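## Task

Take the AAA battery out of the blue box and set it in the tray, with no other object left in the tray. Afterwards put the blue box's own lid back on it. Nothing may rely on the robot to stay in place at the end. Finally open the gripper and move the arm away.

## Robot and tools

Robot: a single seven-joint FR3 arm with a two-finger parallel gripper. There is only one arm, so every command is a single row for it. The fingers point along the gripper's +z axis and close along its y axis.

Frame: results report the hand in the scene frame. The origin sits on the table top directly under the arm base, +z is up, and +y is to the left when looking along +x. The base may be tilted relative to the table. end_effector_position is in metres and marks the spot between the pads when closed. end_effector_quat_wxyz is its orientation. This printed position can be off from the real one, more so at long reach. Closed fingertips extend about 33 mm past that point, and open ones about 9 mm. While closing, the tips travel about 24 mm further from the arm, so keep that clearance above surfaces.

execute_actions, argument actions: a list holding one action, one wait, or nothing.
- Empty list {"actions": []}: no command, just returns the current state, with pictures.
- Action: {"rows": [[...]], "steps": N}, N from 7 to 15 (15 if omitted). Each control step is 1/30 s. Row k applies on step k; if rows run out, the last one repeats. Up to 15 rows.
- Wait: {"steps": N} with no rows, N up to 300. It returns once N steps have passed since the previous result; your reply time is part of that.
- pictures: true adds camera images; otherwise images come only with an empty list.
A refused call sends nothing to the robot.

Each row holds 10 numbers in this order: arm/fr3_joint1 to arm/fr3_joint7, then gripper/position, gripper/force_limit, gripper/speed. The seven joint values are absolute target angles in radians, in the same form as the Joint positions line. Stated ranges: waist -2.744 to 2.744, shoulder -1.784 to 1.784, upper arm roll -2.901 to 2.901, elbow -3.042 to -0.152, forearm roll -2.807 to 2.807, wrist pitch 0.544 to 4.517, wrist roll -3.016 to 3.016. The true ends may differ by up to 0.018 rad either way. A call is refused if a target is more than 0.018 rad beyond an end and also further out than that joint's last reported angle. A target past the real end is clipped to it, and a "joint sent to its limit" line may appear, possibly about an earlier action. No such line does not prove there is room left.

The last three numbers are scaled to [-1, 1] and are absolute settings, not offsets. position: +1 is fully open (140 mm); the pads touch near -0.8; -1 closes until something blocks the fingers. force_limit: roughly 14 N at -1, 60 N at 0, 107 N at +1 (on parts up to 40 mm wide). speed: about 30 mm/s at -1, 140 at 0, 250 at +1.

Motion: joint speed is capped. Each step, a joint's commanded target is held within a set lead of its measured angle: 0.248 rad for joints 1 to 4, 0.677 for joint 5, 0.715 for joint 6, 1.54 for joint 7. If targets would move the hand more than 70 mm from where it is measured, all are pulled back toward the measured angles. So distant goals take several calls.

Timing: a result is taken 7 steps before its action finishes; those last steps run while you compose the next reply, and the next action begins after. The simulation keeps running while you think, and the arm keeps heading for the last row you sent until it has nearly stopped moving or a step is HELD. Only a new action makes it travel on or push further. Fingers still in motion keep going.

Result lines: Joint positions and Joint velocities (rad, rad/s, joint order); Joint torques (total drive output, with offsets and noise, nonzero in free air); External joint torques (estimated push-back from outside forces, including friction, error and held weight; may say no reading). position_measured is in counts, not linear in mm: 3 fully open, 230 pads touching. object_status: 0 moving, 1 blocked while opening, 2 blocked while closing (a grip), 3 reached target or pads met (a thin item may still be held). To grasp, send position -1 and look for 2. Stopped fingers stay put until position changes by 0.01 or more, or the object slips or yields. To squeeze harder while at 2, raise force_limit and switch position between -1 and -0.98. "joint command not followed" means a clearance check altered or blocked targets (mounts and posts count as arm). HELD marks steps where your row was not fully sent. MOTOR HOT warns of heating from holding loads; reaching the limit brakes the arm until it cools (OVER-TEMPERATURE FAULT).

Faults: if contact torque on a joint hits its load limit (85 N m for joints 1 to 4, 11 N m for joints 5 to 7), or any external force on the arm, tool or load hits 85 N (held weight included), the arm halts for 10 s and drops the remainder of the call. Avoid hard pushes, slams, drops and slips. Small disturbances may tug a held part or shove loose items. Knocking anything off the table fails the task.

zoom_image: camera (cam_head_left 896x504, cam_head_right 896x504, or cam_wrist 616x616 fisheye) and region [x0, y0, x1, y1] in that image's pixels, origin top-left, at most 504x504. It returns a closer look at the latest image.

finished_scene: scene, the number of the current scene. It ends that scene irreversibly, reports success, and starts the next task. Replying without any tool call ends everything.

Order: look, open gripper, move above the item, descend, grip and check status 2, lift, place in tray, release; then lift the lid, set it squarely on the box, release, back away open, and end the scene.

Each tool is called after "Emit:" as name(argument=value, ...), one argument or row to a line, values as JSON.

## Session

Emit:
execute_actions(
  actions=[],
)

Scene clock: 0.00 s of 8400.00 s.
end_effector_position=(+0.1465, -0.2428, +0.3637) position_measured=3 object_status=3 end_effector_quat_wxyz=(+0.066, +0.188, +0.958, +0.209)
Joint positions: [-1.356 -0.569  0.032 -2.45   0.297  1.534  0.552]
Joint velocities: [-0.001 -0.     0.    -0.001 -0.002  0.001 -0.001]
Joint torques (N m, as the joint torque sensors report them, + toward a larger angle): no reading
External joint torques (N m, as the arm's controller estimates them; a push from outside toward a larger angle lowers the number): no reading

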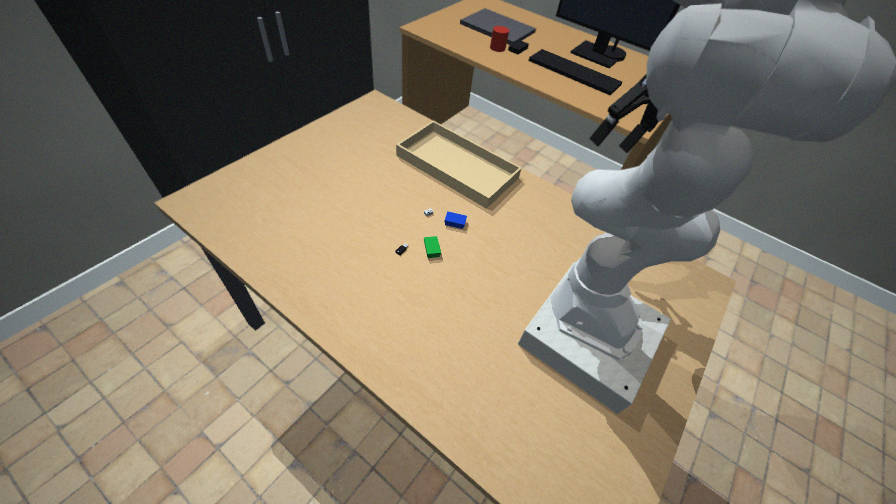

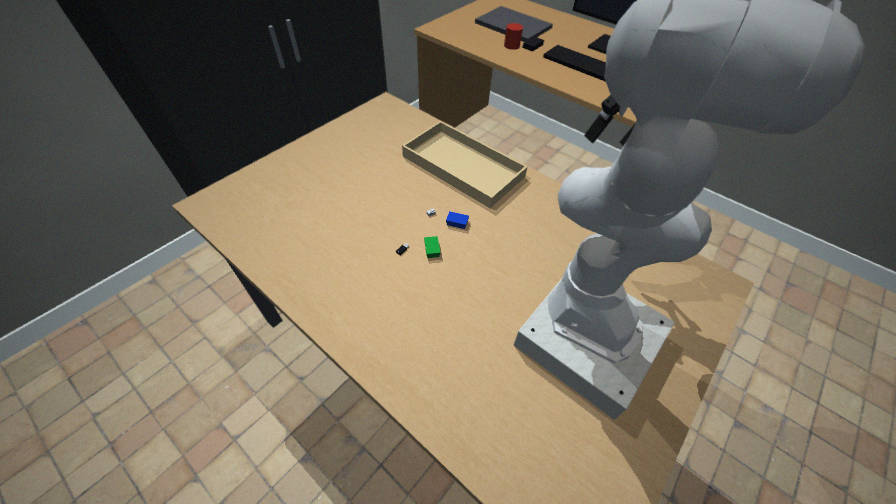

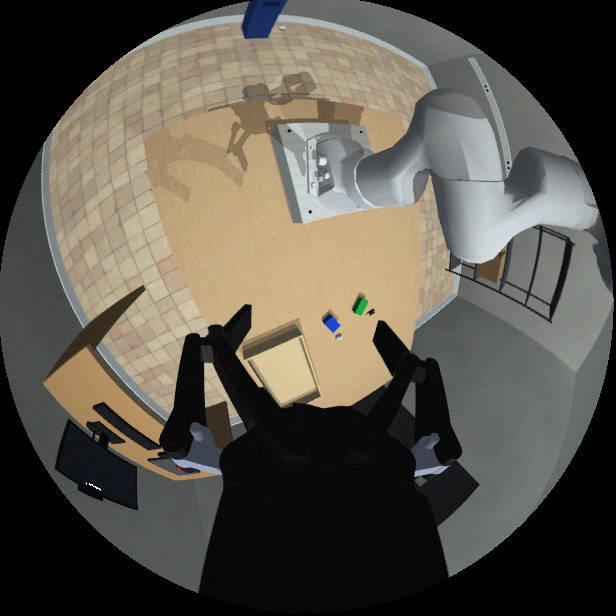

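Emit:
execute_actions(
  actions=[
    {"rows":[[-1.0,-0.3,0,-2.5,0,2.1,0.3,0.3,-0.5,0]],"steps":15},
  ],
)

Emit:
execute_actions(
  actions=[
    {"rows":[[-0.6,-0.1,0,-2.55,0,2.45,0.008,0.3,-0.5,0]],"steps":15},
  ],
)

Emit:
execute_actions(
  actions=[
    {"rows":[[-0.12,0.0,0,-2.59,0,2.6,0.008,0.3,-0.5,0]],"steps":15},
  ],
)

Emit:
execute_actions(
  actions=[
    {"steps":45},
  ],
  pictures=true,
)

Scene clock: 1.03 s of 8400.00 s.
end_effector_position=(+0.1735, -0.2911, +0.2668) position_measured=54 object_status=0 end_effector_quat_wxyz=(-0.024, +0.011, +0.990, +0.136)
Joint positions: [-1.074 -0.346  0.003 -2.489  0.087  1.874  0.452]
Joint velocities: [ 0.943  0.692  0.014 -0.169 -0.686  1.321 -0.484]
Joint torques (N m, as the joint torque sensors report them, + toward a larger angle): [ -2.57 -25.19  -3.95  24.34  -0.02   2.41  -0.26]
External joint torques (N m, as the arm's controller estimates them; a push from outside toward a larger angle lowers the number): [ 1.74  1.34 -0.35 -1.46 -0.83  0.77 -0.3 ]
Steps of this call (steps 1 to 23: nothing new was sent; steps 24 to 31: the first 8 steps of this action). Readings (joint positions | what the end effector reports):
24: [-1.335 -0.558 0.024 -2.450 0.274 1.565 0.544] | position_measured=3 object_status=0
25: [-1.303 -0.530 0.019 -2.452 0.246 1.608 0.534] | position_measured=8 object_status=0
27: [-1.230 -0.463 0.009 -2.463 0.191 1.693 0.510] | position_measured=24 object_status=0
31: the state above

Scene clock: 1.53 s of 8400.00 s.
end_effector_position=(+0.3021, -0.2748, +0.1800) position_measured=91 object_status=3 end_effector_quat_wxyz=(-0.027, -0.292, +0.955, +0.051)
Joint positions: [-0.705 -0.137 -0.005 -2.537  0.008  2.282  0.229]
Joint velocities: [ 1.177  0.46   0.101 -0.127 -0.032  0.897 -0.652]
Joint torques (N m, as the joint torque sensors report them, + toward a larger angle): [ -1.8  -26.99  -3.81  19.23  -0.22   2.75  -0.37]
External joint torques (N m, as the arm's controller estimates them; a push from outside toward a larger angle lowers the number): [ 1.9   0.97 -0.53 -2.16 -0.75  0.75 -0.39]
Steps of this call (steps 1 to 7: the last 7 steps of your previous action; steps 8 to 15: the first 8 steps of this action). Readings (joint positions | what the end effector reports):
8: [-0.983 -0.290 -0.006 -2.501 0.013 2.073 0.356] | position_measured=91 object_status=0
9: [-0.950 -0.264 -0.009 -2.503 0.012 2.108 0.339] | position_measured=91 object_status=0
11: [-0.873 -0.212 -0.010 -2.516 0.011 2.170 0.304] | position_measured=91 object_status=3
15: the state above

Scene clock: 2.03 s of 8400.00 s.
end_effector_position=(+0.4114, -0.1305, +0.1293) position_measured=91 object_status=3 end_effector_quat_wxyz=(-0.012, -0.560, +0.828, +0.015)
Joint positions: [-0.27  -0.017 -0.005 -2.579  0.003  2.521  0.071]
Joint velocities: [ 1.348  0.17   0.088 -0.069 -0.001  0.342 -0.149]
Joint torques (N m, as the joint torque sensors report them, + toward a larger angle): [ -0.79 -26.65  -3.59  16.12  -0.16   2.84  -0.2 ]
External joint torques (N m, as the arm's controller estimates them; a push from outside toward a larger angle lowers the number): [ 2.77  1.66 -0.73 -2.5  -0.55  0.56 -0.21]
Steps of this call (steps 1 to 7: the last 7 steps of your previous action; steps 8 to 15: the first 8 steps of this action). Readings (joint positions | what the end effector reports):
8: [-0.579 -0.095 -0.008 -2.550 0.003 2.425 0.106] | position_measured=91 object_status=3
9: [-0.540 -0.080 -0.012 -2.554 0.003 2.445 0.100] | position_measured=91 object_status=3
11: [-0.455 -0.051 -0.010 -2.565 0.003 2.475 0.090] | position_measured=91 object_status=3
15: the state above

Scene clock: 3.53 s of 8400.00 s.
end_effector_position=(+0.4405, -0.0681, +0.1250) position_measured=91 object_status=3 end_effector_quat_wxyz=(+0.004, -0.646, +0.764, -0.005)
Joint positions: [-0.122 -0.001  0.001 -2.588  0.002  2.597  0.012]
Joint velocities: [ 0.    -0.    -0.     0.001  0.    -0.001 -0.001]
Joint torques (N m, as the joint torque sensors report them, + toward a larger angle): [  1.63 -25.12  -1.16  17.26   0.12   3.    -0.22]
External joint torques (N m, as the arm's controller estimates them; a push from outside toward a larger angle lowers the number): [ 1.65  1.24 -1.14 -1.42 -0.3   0.48 -0.21]
Kept back: nothing.
Steps of this call (steps 1 to 7: the last 7 steps of your previous action; steps 8 to 30: the robot went on to your last target; steps 31 to 45: nothing new was sent). Readings (joint positions | what the end effector reports):
1: [-0.224 -0.012 -0.003 -2.581 0.003 2.534 0.065] | position_measured=91 object_status=3
2: [-0.186 -0.008 0.001 -2.583 0.003 2.546 0.060] | position_measured=91 object_status=3
4: [-0.141 -0.003 0.009 -2.587 0.002 2.563 0.050] | position_measured=91 object_status=3
8: [-0.122 -0.001 0.006 -2.588 0.002 2.582 0.036] | position_measured=91 object_status=3
45: the state above
The arm was judged still, so your last target was given up. Only a new action makes it travel on or press farther. Fingers that are still opening or closing keep moving.

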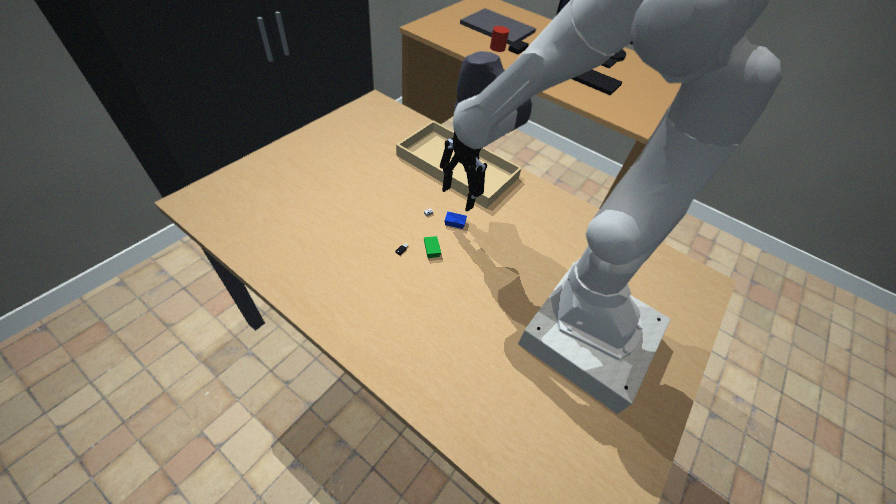

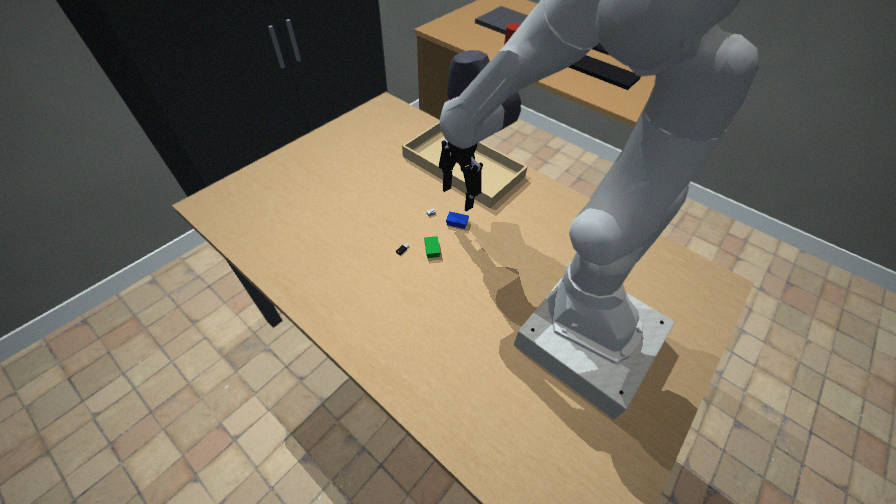

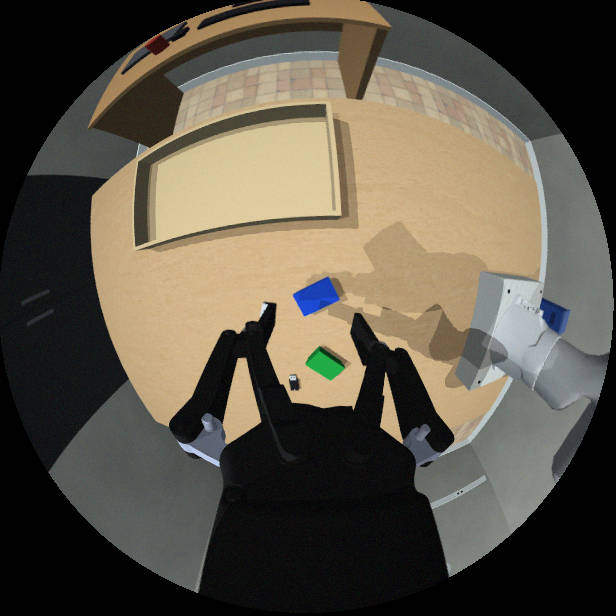

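Emit:
execute_actions(
  actions=[
    {"rows":[[-0.12,0.10,0,-2.592,0,2.70,1.06,0.2,-0.4,0]],"steps":15},
  ],
)

Emit:
execute_actions(
  actions=[
    {"steps":35},
  ],
  pictures=true,
)

Scene clock: 17.87 s of 8400.00 s.
end_effector_position=(+0.4313, -0.0668, +0.0854) position_measured=104 object_status=0 end_effector_quat_wxyz=(-0.007, -0.392, +0.920, +0.004)
Joint positions: [-0.122  0.099  0.001 -2.594  0.002  2.675  0.611]
Joint velocities: [-0.001  0.017  0.001  0.001  0.     0.133  1.478]
Joint torques (N m, as the joint torque sensors report them, + toward a larger angle): [  2.13 -28.16  -0.58  16.77   0.07   3.09   0.39]
External joint torques (N m, as the arm's controller estimates them; a push from outside toward a larger angle lowers the number): [ 2.16  1.55 -0.64 -1.39 -0.26  0.52  0.41]
Steps of this call (steps 1 to 90: nothing new was sent; then 11.07 s passed at rest; steps 91 to 98: the first 8 steps of this action). Readings (joint positions | what the end effector reports):
91: [-0.122 0.011 0.001 -2.585 0.002 2.613 0.096] | position_measured=91 object_status=0
92: [-0.122 0.036 0.001 -2.584 0.002 2.631 0.196] | position_measured=96 object_status=0
94: [-0.122 0.076 0.001 -2.589 0.002 2.652 0.365] | position_measured=104 object_status=0
98: the state above

Scene clock: 19.03 s of 8400.00 s.
end_effector_position=(+0.4385, -0.0679, +0.0873) position_measured=104 object_status=3 end_effector_quat_wxyz=(+0.003, -0.183, +0.983, -0.002)
Joint positions: [-0.122  0.099  0.001 -2.594  0.002  2.697  1.047]
Joint velocities: [ 0.001  0.002  0.002 -0.001  0.001 -0.001  0.032]
Joint torques (N m, as the joint torque sensors report them, + toward a larger angle): [  1.68 -27.72  -0.88  17.36   0.04   2.94   0.06]
External joint torques (N m, as the arm's controller estimates them; a push from outside toward a larger angle lowers the number): [ 1.68  0.14 -0.98  0.52 -0.31  0.52  0.06]
Kept back: nothing.
Steps of this call (steps 1 to 7: the last 7 steps of your previous action; steps 8 to 35: the robot went on to your last target). Readings (joint positions | what the end effector reports):
1: [-0.122 0.099 0.001 -2.594 0.002 2.679 0.657] | position_measured=104 object_status=3
2: [-0.122 0.099 0.001 -2.594 0.002 2.682 0.699] | position_measured=104 object_status=3
4: [-0.122 0.099 0.001 -2.594 0.002 2.687 0.769] | position_measured=104 object_status=3
8: [-0.122 0.099 0.001 -2.594 0.002 2.693 0.871] | position_measured=104 object_status=3
35: the state above

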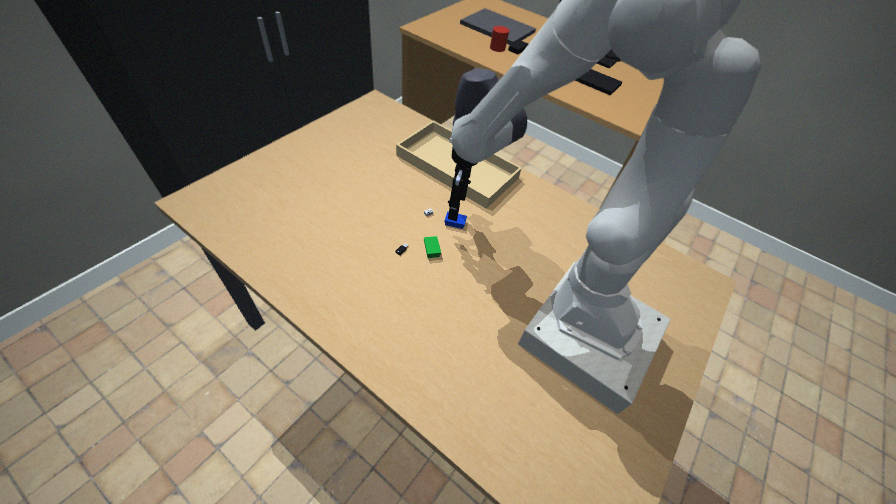

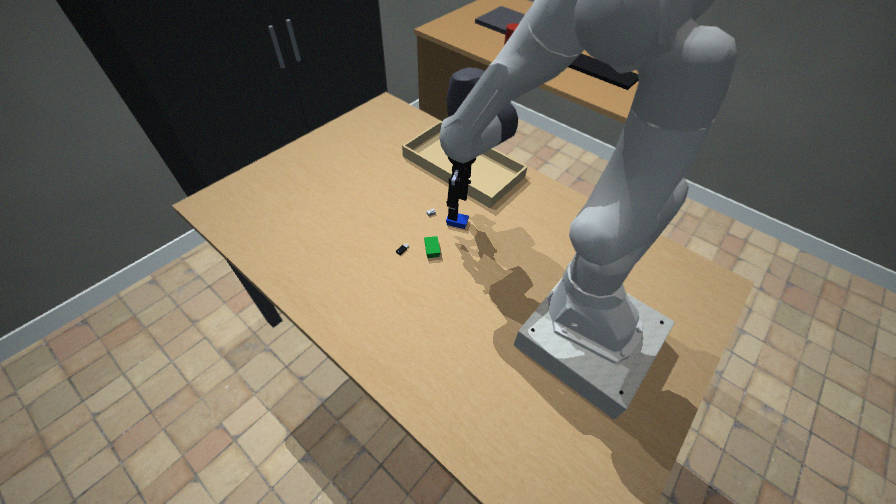

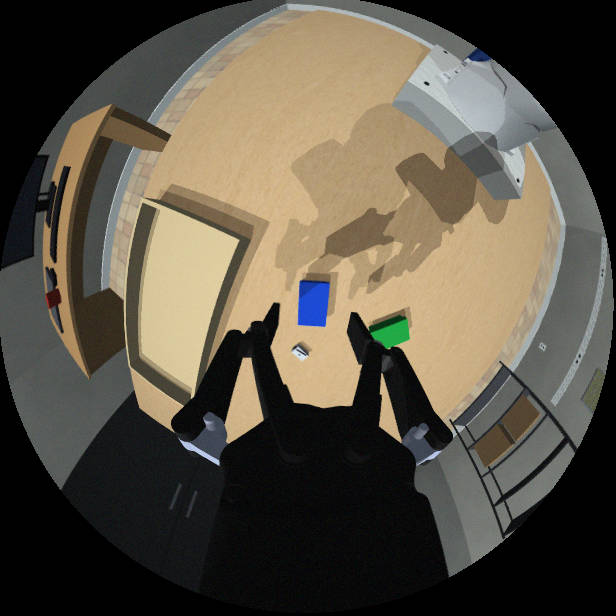

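Emit:
execute_actions(
  actions=[
    {"rows":[[-0.12,0.15,0,-2.588,0,2.775,0.96,0.2,-0.3,-0.3],[-0.12,0.15,0,-2.588,0,2.775,0.96,0.2,-0.3,-0.3],[-0.12,0.15,0,-2.588,0,2.775,0.96,0.2,-0.3,-0.3],[-0.12,0.15,0,-2.588,0,2.79,0.96,0.2,-0.3,-0.3],[-0.12,0.15,0,-2.586,0,2.812,0.96,0.2,-0.3,-0.3],[-0.12,0.17,0,-2.585,0,2.812,0.96,0.2,-0.3,-0.3],[-0.12,0.19,0,-2.585,0,2.812,0.96,0.2,-0.3,-0.3],[-0.12,0.21,0,-2.585,0,2.812,0.96,0.2,-0.3,-0.3],[-0.12,0.225,0,-2.585,0,2.812,0.96,0.2,-0.3,-0.3]],"steps":15},
  ],
)

Emit:
execute_actions(
  actions=[
    {"steps":20},
  ],
)

Emit:
execute_actions(
  actions=[
    {"rows":[[-0.12,0.225,0,-2.585,0,2.812,0.96,-1,-0.3,-0.2]],"steps":15},
  ],
)

Emit:
execute_actions(
  actions=[
    {"steps":30},
  ],
)

Emit:
execute_actions(
  actions=[
    {"rows":[[-0.12,0.22,0,-2.586,0,2.80,0.96,-1,-0.3,-0.2],[-0.12,0.21,0,-2.587,0,2.79,0.96,-1,-0.3,-0.2],[-0.12,0.20,0,-2.588,0,2.78,0.96,-1,-0.3,-0.2],[-0.12,0.19,0,-2.589,0,2.77,0.96,-1,-0.3,-0.2],[-0.12,0.18,0,-2.59,0,2.76,0.96,-1,-0.3,-0.2],[-0.12,0.165,0,-2.59,0,2.745,0.96,-1,-0.3,-0.2],[-0.12,0.15,0,-2.591,0,2.73,0.96,-1,-0.3,-0.2],[-0.12,0.13,0,-2.592,0,2.715,0.96,-1,-0.3,-0.2],[-0.12,0.10,0,-2.594,0,2.70,0.96,-1,-0.3,-0.2]],"steps":15},
  ],
)

Emit:
execute_actions(
  actions=[
    {"steps":20},
  ],
  pictures=true,
)

Scene clock: 20.20 s of 8400.00 s.
end_effector_position=(+0.4463, -0.0692, +0.0661) position_measured=104 object_status=3 end_effector_quat_wxyz=(+0.012, -0.205, +0.979, -0.005)
Joint positions: [-0.122  0.17   0.001 -2.585  0.002  2.779  1.003]
Joint velocities: [-0.001  0.416  0.     0.039 -0.     0.215 -0.132]
Joint torques (N m, as the joint torque sensors report them, + toward a larger angle): [  1.01 -25.09  -0.81  13.21  -0.04   2.32  -0.09]
External joint torques (N m, as the arm's controller estimates them; a push from outside toward a larger angle lowers the number): [ 1.13  1.66 -0.85  0.66 -0.34  0.5  -0.09]
Steps of this call (steps 1 to 27: the robot went on to your last target; steps 28 to 35: the first 8 steps of this action). Readings (joint positions | what the end effector reports):
28: [-0.122 0.106 0.001 -2.592 0.002 2.708 1.049] | position_measured=104 object_status=3
29: [-0.122 0.119 0.001 -2.589 0.002 2.721 1.040] | position_measured=104 object_status=3
31: [-0.122 0.138 0.001 -2.589 0.002 2.739 1.025] | position_measured=104 object_status=3
35: the state above

Scene clock: 20.87 s of 8400.00 s.
end_effector_position=(+0.4361, -0.0677, +0.0444) position_measured=104 object_status=3 end_effector_quat_wxyz=(+0.000, -0.222, +0.975, -0.001)
Joint positions: [-0.122  0.224  0.001 -2.586  0.002  2.809  0.968]
Joint velocities: [ 0.     0.001  0.     0.001  0.     0.005 -0.014]
Joint torques (N m, as the joint torque sensors report them, + toward a larger angle): [  1.8  -29.04  -1.08  14.36  -0.02   3.02  -0.22]
External joint torques (N m, as the arm's controller estimates them; a push from outside toward a larger angle lowers the number): [ 1.83  1.06 -1.27 -0.62 -0.28  0.56 -0.22]
Kept back: nothing.
Steps of this call (steps 1 to 7: the last 7 steps of your previous action; steps 8 to 20: the robot went on to your last target). Readings (joint positions | what the end effector reports):
1: [-0.122 0.185 0.001 -2.584 0.002 2.785 0.999] | position_measured=104 object_status=3
2: [-0.122 0.199 0.001 -2.584 0.002 2.789 0.995] | position_measured=104 object_status=3
4: [-0.122 0.217 0.001 -2.586 0.002 2.795 0.989] | position_measured=104 object_status=3
8: [-0.122 0.224 0.001 -2.586 0.002 2.802 0.980] | position_measured=104 object_status=3
20: the state above

Scene clock: 21.13 s of 8400.00 s.
end_effector_position=(+0.4363, -0.0677, +0.0444) position_measured=147 object_status=0 end_effector_quat_wxyz=(+0.000, -0.223, +0.975, -0.001)
Joint positions: [-0.122  0.224  0.001 -2.586  0.002  2.809  0.965]
Joint velocities: [ 0.     0.001  0.    -0.001  0.002  0.001 -0.005]
Joint torques (N m, as the joint torque sensors report them, + toward a larger angle): [  1.83 -28.65  -1.21  14.35  -0.05   2.84  -0.25]
External joint torques (N m, as the arm's controller estimates them; a push from outside toward a larger angle lowers the number): [ 1.89  1.42 -1.37 -0.53 -0.31  0.4  -0.25]
Steps of this call (steps 1 to 8: the first 8 steps of this action). Readings (joint positions | what the end effector reports):
1: [-0.122 0.224 0.001 -2.586 0.002 2.809 0.967] | position_measured=104 object_status=0
2: [-0.122 0.224 0.001 -2.586 0.002 2.809 0.967] | position_measured=108 object_status=0
4: [-0.122 0.224 0.001 -2.586 0.002 2.809 0.966] | position_measured=121 object_status=0
8: the state above

Scene clock: 22.13 s of 8400.00 s.
end_effector_position=(+0.4367, -0.0678, +0.0447) position_measured=175 object_status=2 end_effector_quat_wxyz=(+0.001, -0.224, +0.975, -0.001)
Joint positions: [-0.122  0.224  0.001 -2.586  0.002  2.81   0.963]
Joint velocities: [-0.001 -0.001 -0.    -0.     0.001  0.    -0.002]
Joint torques (N m, as the joint torque sensors report them, + toward a larger angle): [  1.49 -29.08  -0.76  15.05  -0.08   2.79  -0.29]
External joint torques (N m, as the arm's controller estimates them; a push from outside toward a larger angle lowers the number): [ 1.61  1.07 -0.86  0.08 -0.34  0.34 -0.29]
Kept back: nothing.
Steps of this call (steps 1 to 7: the last 7 steps of your previous action; steps 8 to 15: the robot went on to your last target; steps 16 to 30: nothing new was sent). Readings (joint positions | what the end effector reports):
1: [-0.122 0.224 0.001 -2.586 0.002 2.810 0.965] | position_measured=153 object_status=0
2: [-0.122 0.224 0.001 -2.586 0.002 2.810 0.965] | position_measured=159 object_status=0
4: [-0.122 0.224 0.001 -2.586 0.002 2.810 0.964] | position_measured=172 object_status=0
8: [-0.122 0.224 0.001 -2.586 0.002 2.810 0.964] | position_measured=175 object_status=0
30: the state above
The arm was judged still, so your last target was given up. Only a new action makes it travel on or press farther. Fingers that are still opening or closing keep moving.

Scene clock: 22.40 s of 8400.00 s.
end_effector_position=(+0.4392, -0.0681, +0.0640) position_measured=175 object_status=2 end_effector_quat_wxyz=(+0.004, -0.224, +0.975, -0.002)
Joint positions: [-0.122  0.168  0.001 -2.59   0.002  2.764  0.963]
Joint velocities: [-0.001 -0.439  0.    -0.028 -0.001 -0.296  0.   ]
Joint torques (N m, as the joint torque sensors report them, + toward a larger angle): [  2.17 -31.43  -1.33  14.58  -0.01   2.46  -0.24]
External joint torques (N m, as the arm's controller estimates them; a push from outside toward a larger angle lowers the number): [ 2.22 -1.77 -1.45 -2.72 -0.3  -0.34 -0.24]
Steps of this call (steps 1 to 8: the first 8 steps of this action). Readings (joint positions | what the end effector reports):
1: [-0.122 0.223 0.001 -2.586 0.002 2.809 0.963] | position_measured=175 object_status=2
2: [-0.122 0.222 0.001 -2.586 0.002 2.806 0.963] | position_measured=175 object_status=2
4: [-0.122 0.211 0.001 -2.587 0.002 2.797 0.963] | position_measured=175 object_status=2
8: the state above

Scene clock: 23.07 s of 8400.00 s.
end_effector_position=(+0.4407, -0.0683, +0.0876) position_measured=175 object_status=2 end_effector_quat_wxyz=(+0.005, -0.224, +0.975, -0.003)
Joint positions: [-0.122  0.101  0.001 -2.592  0.002  2.704  0.963]
Joint velocities: [ 0.001  0.001 -0.001 -0.002 -0.001 -0.007 -0.   ]
Joint torques (N m, as the joint torque sensors report them, + toward a larger angle): [  1.5  -28.43  -0.77  14.92   0.11   2.17  -0.25]
External joint torques (N m, as the arm's controller estimates them; a push from outside toward a larger angle lowers the number): [ 1.55 -0.36 -0.81 -2.01 -0.24 -0.29 -0.25]
Kept back: nothing.
Steps of this call (steps 1 to 7: the last 7 steps of your previous action; steps 8 to 20: the robot went on to your last target). Readings (joint positions | what the end effector reports):
1: [-0.122 0.151 0.001 -2.592 0.002 2.753 0.963] | position_measured=175 object_status=2
2: [-0.122 0.133 0.001 -2.592 0.002 2.744 0.963] | position_measured=175 object_status=2
4: [-0.122 0.111 0.001 -2.592 0.002 2.732 0.963] | position_measured=175 object_status=2
8: [-0.122 0.101 0.001 -2.592 0.002 2.717 0.963] | position_measured=175 object_status=2
20: the state above

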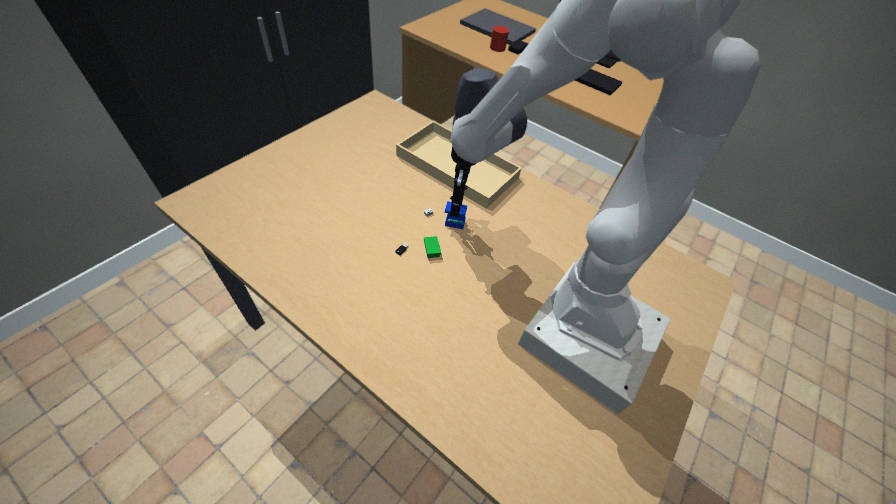

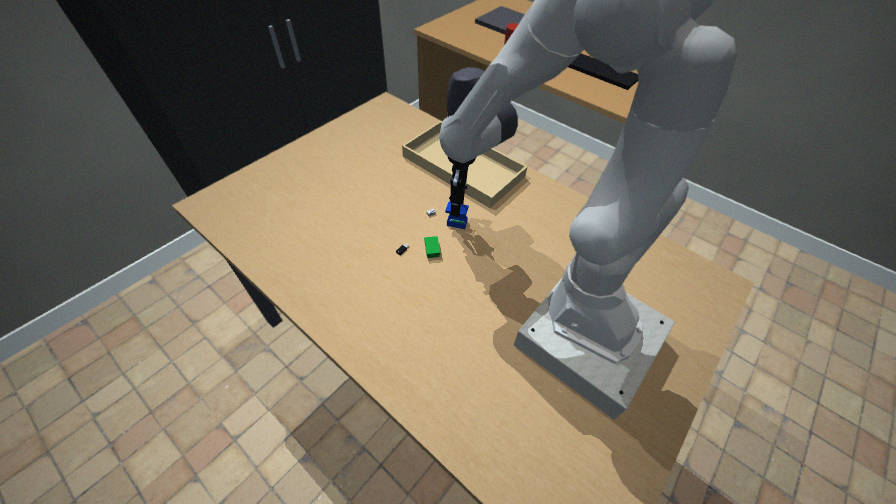

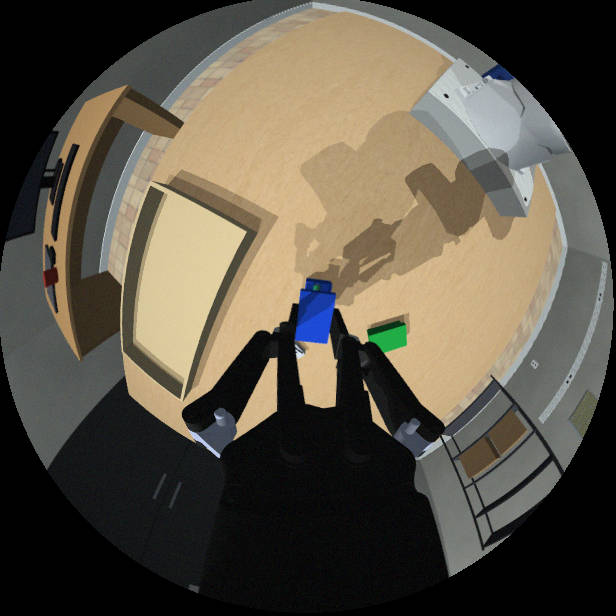

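Emit:
execute_actions(
  actions=[
    {"rows":[[0.45,0.10,0,-2.594,0,2.70,0.96,-1,-0.3,-0.2]],"steps":15},
  ],
)

Emit:
execute_actions(
  actions=[
    {"steps":45},
  ],
  pictures=true,
)

Scene clock: 24.73 s of 8400.00 s.
end_effector_position=(+0.4388, +0.0771, +0.0870) position_measured=175 object_status=2 end_effector_quat_wxyz=(+0.005, -0.380, +0.925, -0.002)
Joint positions: [ 0.213  0.101 -0.006 -2.592  0.003  2.702  0.963]
Joint velocities: [ 1.347 -0.001  0.082 -0.    -0.    -0.     0.   ]
Joint torques (N m, as the joint torque sensors report them, + toward a larger angle): [ -0.24 -28.51  -2.04  15.07   0.     2.33  -0.18]
External joint torques (N m, as the arm's controller estimates them; a push from outside toward a larger angle lowers the number): [ 3.2  -0.16  0.5  -0.31 -0.29  0.09 -0.18]
Steps of this call (steps 1 to 15: the robot went on to your last target; steps 16 to 42: nothing new was sent; steps 43 to 50: the first 8 steps of this action). Readings (joint positions | what the end effector reports):
43: [-0.097 0.101 -0.012 -2.592 0.003 2.702 0.963] | position_measured=175 object_status=2
44: [-0.058 0.101 -0.015 -2.592 0.003 2.702 0.963] | position_measured=175 object_status=2
46: [0.030 0.101 -0.012 -2.592 0.003 2.702 0.963] | position_measured=175 object_status=2
50: the state above

Scene clock: 26.23 s of 8400.00 s.
end_effector_position=(+0.4074, +0.1802, +0.0867) position_measured=175 object_status=2 end_effector_quat_wxyz=(+0.004, -0.489, +0.872, -0.002)
Joint positions: [ 0.448  0.101  0.001 -2.592  0.001  2.702  0.963]
Joint velocities: [ 0.     0.001 -0.001 -0.001 -0.    -0.001  0.   ]
Joint torques (N m, as the joint torque sensors report them, + toward a larger angle): [  1.26 -28.44  -0.59  14.48   0.11   2.24  -0.16]
External joint torques (N m, as the arm's controller estimates them; a push from outside toward a larger angle lowers the number): [ 1.42 -0.3  -0.54 -2.43 -0.24 -0.22 -0.16]
Kept back: nothing.
Steps of this call (steps 1 to 7: the last 7 steps of your previous action; steps 8 to 30: the robot went on to your last target; steps 31 to 45: nothing new was sent). Readings (joint positions | what the end effector reports):
1: [0.259 0.101 -0.005 -2.592 0.003 2.702 0.963] | position_measured=175 object_status=2
2: [0.305 0.101 -0.004 -2.592 0.003 2.702 0.963] | position_measured=175 object_status=2
4: [0.388 0.101 0.003 -2.592 0.002 2.702 0.963] | position_measured=175 object_status=2
8: [0.445 0.101 0.009 -2.592 0.001 2.702 0.963] | position_measured=175 object_status=2
45: the state above
The arm was judged still, so your last target was given up. Only a new action makes it travel on or press farther. Fingers that are still opening or closing keep moving.

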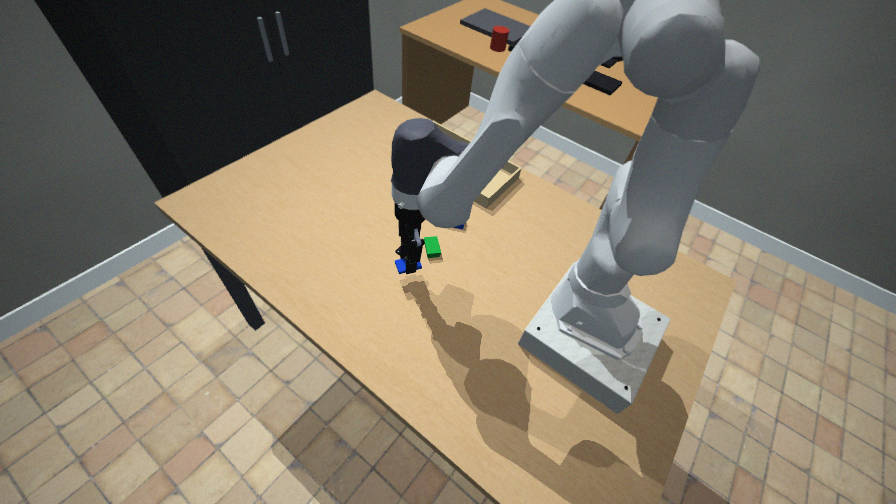

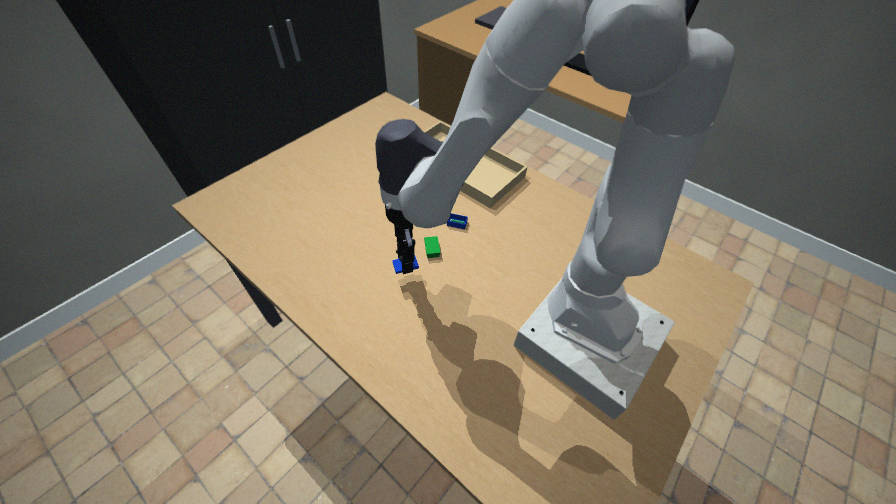

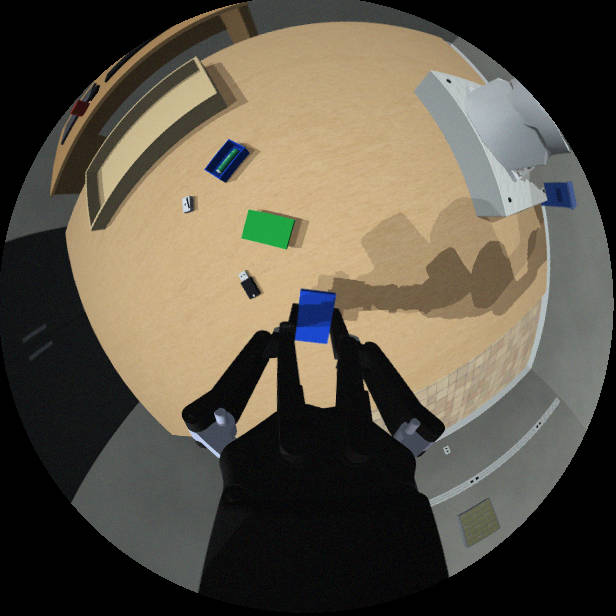

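Emit:
execute_actions(
  actions=[
    {"rows":[[0.45,0.13,0,-2.592,0,2.73,0.008,-1,-0.3,-0.2],[0.45,0.16,0,-2.59,0,2.76,0.008,-1,-0.3,-0.2],[0.45,0.19,0,-2.588,0,2.79,0.008,-1,-0.3,-0.2],[0.45,0.22,0,-2.586,0,2.815,0.008,-1,-0.3,-0.2],[0.45,0.24,0,-2.585,0,2.828,0.008,-1,-0.3,-0.2]],"steps":15},
  ],
)

Emit:
execute_actions(
  actions=[
    {"steps":25},
  ],
)

Emit:
execute_actions(
  actions=[
    {"rows":[[0.45,0.24,0,-2.585,0,2.828,0.008,0.1,-0.3,-0.3]],"steps":15},
  ],
)

Emit:
execute_actions(
  actions=[
    {"rows":[[0.45,0.24,0,-2.585,0,2.828,0.008,0.1,-0.3,0],[0.45,0.15,0,-2.59,0,2.74,0.008,0.1,-0.3,0],[0.45,0.05,0,-2.6,0,2.65,0.008,0.1,-0.3,0]],"steps":15},
  ],
)

Emit:
execute_actions(
  actions=[
    {"rows":[[-0.12,0.05,0,-2.6,0,2.65,-0.61,0.5,-0.3,0]],"steps":15},
  ],
)

Emit:
execute_actions(
  actions=[
    {"steps":30},
  ],
  pictures=true,
)

Scene clock: 27.47 s of 8400.00 s.
end_effector_position=(+0.3940, +0.1741, +0.0388) position_measured=175 object_status=2 end_effector_quat_wxyz=(+0.015, +0.706, -0.708, -0.004)
Joint positions: [ 0.448  0.23   0.001 -2.588  0.001  2.786  0.417]
Joint velocities: [-0.001  0.24  -0.001 -0.017 -0.001  0.204 -1.345]
Joint torques (N m, as the joint torque sensors report them, + toward a larger angle): [  1.5  -35.61  -1.54  16.13   0.06   3.79  -0.48]
External joint torques (N m, as the arm's controller estimates them; a push from outside toward a larger angle lowers the number): [ 1.54  1.48 -1.74 -2.5  -0.2   0.61 -0.5 ]
Steps of this call (steps 1 to 29: nothing new was sent; steps 30 to 37: the first 8 steps of this action). Readings (joint positions | what the end effector reports):
30: [0.448 0.104 0.001 -2.592 0.001 2.706 0.886] | position_measured=175 object_status=2
31: [0.448 0.115 0.001 -2.590 0.001 2.715 0.795] | position_measured=175 object_status=2
33: [0.448 0.156 0.001 -2.586 0.001 2.743 0.641] | position_measured=175 object_status=2
37: the state above

Scene clock: 28.30 s of 8400.00 s.
end_effector_position=(+0.4028, +0.1780, +0.0382) position_measured=175 object_status=2 end_effector_quat_wxyz=(+0.001, +0.827, -0.562, +0.001)
Joint positions: [ 0.448  0.239  0.001 -2.587  0.001  2.825  0.038]
Joint velocities: [-0.001  0.     0.    -0.001 -0.001  0.002 -0.088]
Joint torques (N m, as the joint torque sensors report them, + toward a larger angle): [  1.74 -29.72  -1.22  14.31   0.05   3.    -0.33]
External joint torques (N m, as the arm's controller estimates them; a push from outside toward a larger angle lowers the number): [ 1.85  0.67 -1.34 -0.35 -0.2   0.5  -0.33]
Kept back: nothing.
Steps of this call (steps 1 to 7: the last 7 steps of your previous action; steps 8 to 25: the robot went on to your last target). Readings (joint positions | what the end effector reports):
1: [0.448 0.236 0.001 -2.588 0.001 2.792 0.375] | position_measured=175 object_status=2
2: [0.448 0.238 0.001 -2.588 0.001 2.798 0.337] | position_measured=175 object_status=2
4: [0.448 0.239 0.001 -2.588 0.001 2.807 0.273] | position_measured=175 object_status=2
8: [0.448 0.239 0.001 -2.587 0.001 2.817 0.180] | position_measured=175 object_status=2
25: the state above

Scene clock: 28.57 s of 8400.00 s.
end_effector_position=(+0.4030, +0.1781, +0.0382) position_measured=136 object_status=0 end_effector_quat_wxyz=(+0.001, +0.831, -0.556, +0.001)
Joint positions: [ 0.448  0.239  0.001 -2.587  0.001  2.826  0.022]
Joint velocities: [-0.    -0.    -0.002 -0.001  0.001  0.002 -0.037]
Joint torques (N m, as the joint torque sensors report them, + toward a larger angle): [  1.62 -29.18  -0.95  14.39   0.05   2.78  -0.26]
External joint torques (N m, as the arm's controller estimates them; a push from outside toward a larger angle lowers the number): [ 1.76  1.17 -1.04 -0.21 -0.21  0.29 -0.26]
Steps of this call (steps 1 to 8: the first 8 steps of this action). Readings (joint positions | what the end effector reports):
1: [0.448 0.239 0.001 -2.587 0.001 2.825 0.035] | position_measured=175 object_status=0
2: [0.448 0.239 0.001 -2.587 0.001 2.825 0.032] | position_measured=175 object_status=0
4: [0.448 0.239 0.001 -2.587 0.001 2.825 0.028] | position_measured=159 object_status=0
8: the state above

Scene clock: 29.07 s of 8400.00 s.
end_effector_position=(+0.4204, +0.1858, +0.1069) position_measured=117 object_status=3 end_effector_quat_wxyz=(-0.023, +0.834, -0.552, +0.016)
Joint positions: [ 0.448  0.056  0.001 -2.594  0.001  2.705  0.013]
Joint velocities: [-0.001 -0.212 -0.001 -0.001  0.    -0.282 -0.008]
Joint torques (N m, as the joint torque sensors report them, + toward a larger angle): [  2.27 -20.05  -1.38  12.49   0.18   1.38  -0.37]
External joint torques (N m, as the arm's controller estimates them; a push from outside toward a larger angle lowers the number): [ 2.5  -0.67 -1.19 -0.19 -0.19 -0.42 -0.37]
Steps of this call (steps 1 to 7: the last 7 steps of your previous action; steps 8 to 15: the first 8 steps of this action). Readings (joint positions | what the end effector reports):
8: [0.448 0.239 0.001 -2.587 0.001 2.826 0.016] | position_measured=117 object_status=0
9: [0.448 0.228 0.001 -2.590 0.001 2.813 0.015] | position_measured=117 object_status=0
11: [0.448 0.148 0.001 -2.602 0.001 2.758 0.015] | position_measured=117 object_status=3
15: the state above

Scene clock: 29.57 s of 8400.00 s.
end_effector_position=(+0.4427, +0.0387, +0.1040) position_measured=68 object_status=0 end_effector_quat_wxyz=(-0.003, +0.810, -0.586, +0.006)
Joint positions: [ 0.114  0.05   0.006 -2.598 -0.     2.66  -0.232]
Joint velocities: [-1.347 -0.    -0.083  0.    -0.001 -0.011 -0.729]
Joint torques (N m, as the joint torque sensors report them, + toward a larger angle): [  3.7  -26.94   1.84  15.91   0.55   2.08  -0.47]
External joint torques (N m, as the arm's controller estimates them; a push from outside toward a larger angle lowers the number): [ 0.44  0.48 -0.71 -0.35  0.2  -0.25 -0.47]
Steps of this call (steps 1 to 7: the last 7 steps of your previous action; steps 8 to 15: the first 8 steps of this action). Readings (joint positions | what the end effector reports):
8: [0.423 0.050 0.013 -2.598 -0.000 2.664 -0.019] | position_measured=117 object_status=0
9: [0.384 0.050 0.016 -2.598 -0.000 2.663 -0.056] | position_measured=111 object_status=0
11: [0.297 0.050 0.013 -2.598 -0.000 2.662 -0.121] | position_measured=96 object_status=0
15: the state above

Scene clock: 30.57 s of 8400.00 s.
end_effector_position=(+0.4369, -0.0668, +0.1036) position_measured=66 object_status=3 end_effector_quat_wxyz=(-0.000, +0.844, -0.536, +0.003)
Joint positions: [-0.118  0.05  -0.001 -2.598 -0.     2.653 -0.592]
Joint velocities: [-0.     0.001 -0.    -0.    -0.    -0.001 -0.051]
Joint torques (N m, as the joint torque sensors report them, + toward a larger angle): [ -0.93 -27.37   0.24  16.39   0.58   2.23  -0.16]
External joint torques (N m, as the arm's controller estimates them; a push from outside toward a larger angle lowers the number): [-0.8  -0.29  0.32 -1.32  0.19 -0.29 -0.16]
Kept back: nothing.
Steps of this call (steps 1 to 7: the last 7 steps of your previous action; steps 8 to 30: the robot went on to your last target). Readings (joint positions | what the end effector reports):
1: [0.067 0.050 0.005 -2.598 -0.000 2.660 -0.257] | position_measured=66 object_status=0
2: [0.021 0.050 0.004 -2.598 -0.000 2.659 -0.285] | position_measured=66 object_status=0
4: [-0.060 0.050 -0.003 -2.598 -0.000 2.657 -0.347] | position_measured=66 object_status=0
8: [-0.115 0.050 -0.008 -2.598 -0.000 2.655 -0.439] | position_measured=66 object_status=3
30: the state above

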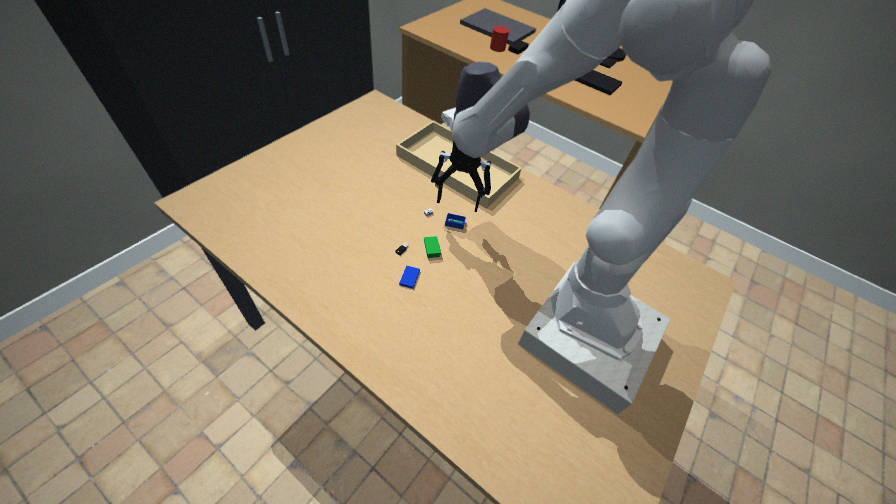

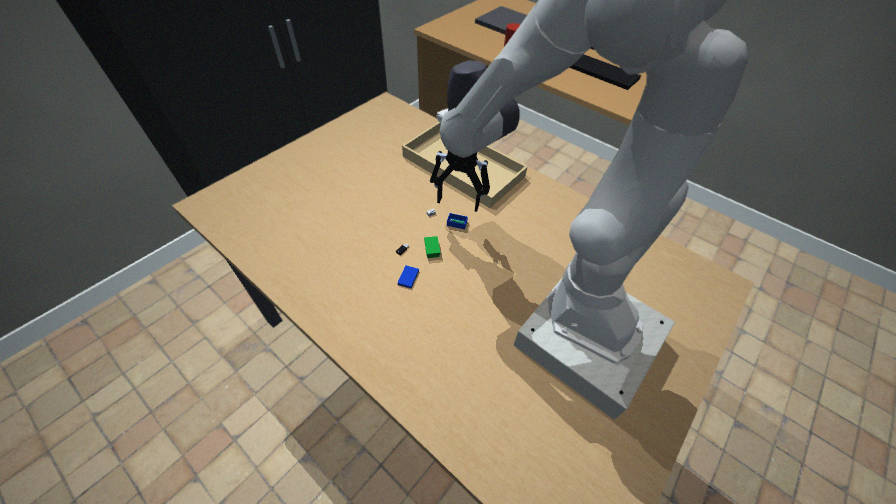

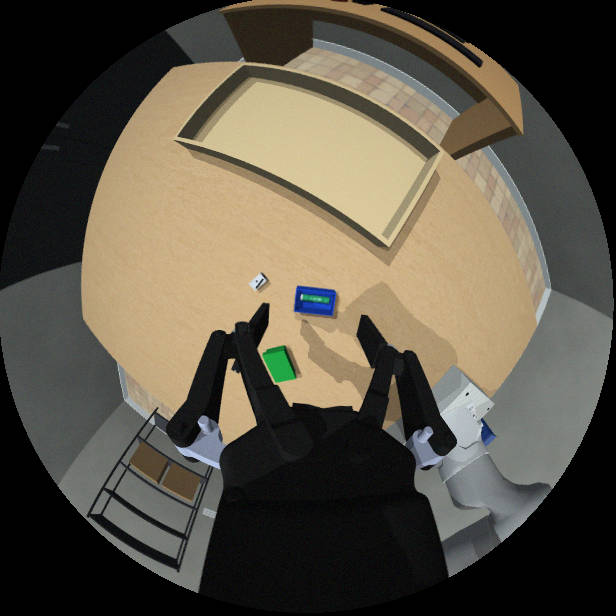

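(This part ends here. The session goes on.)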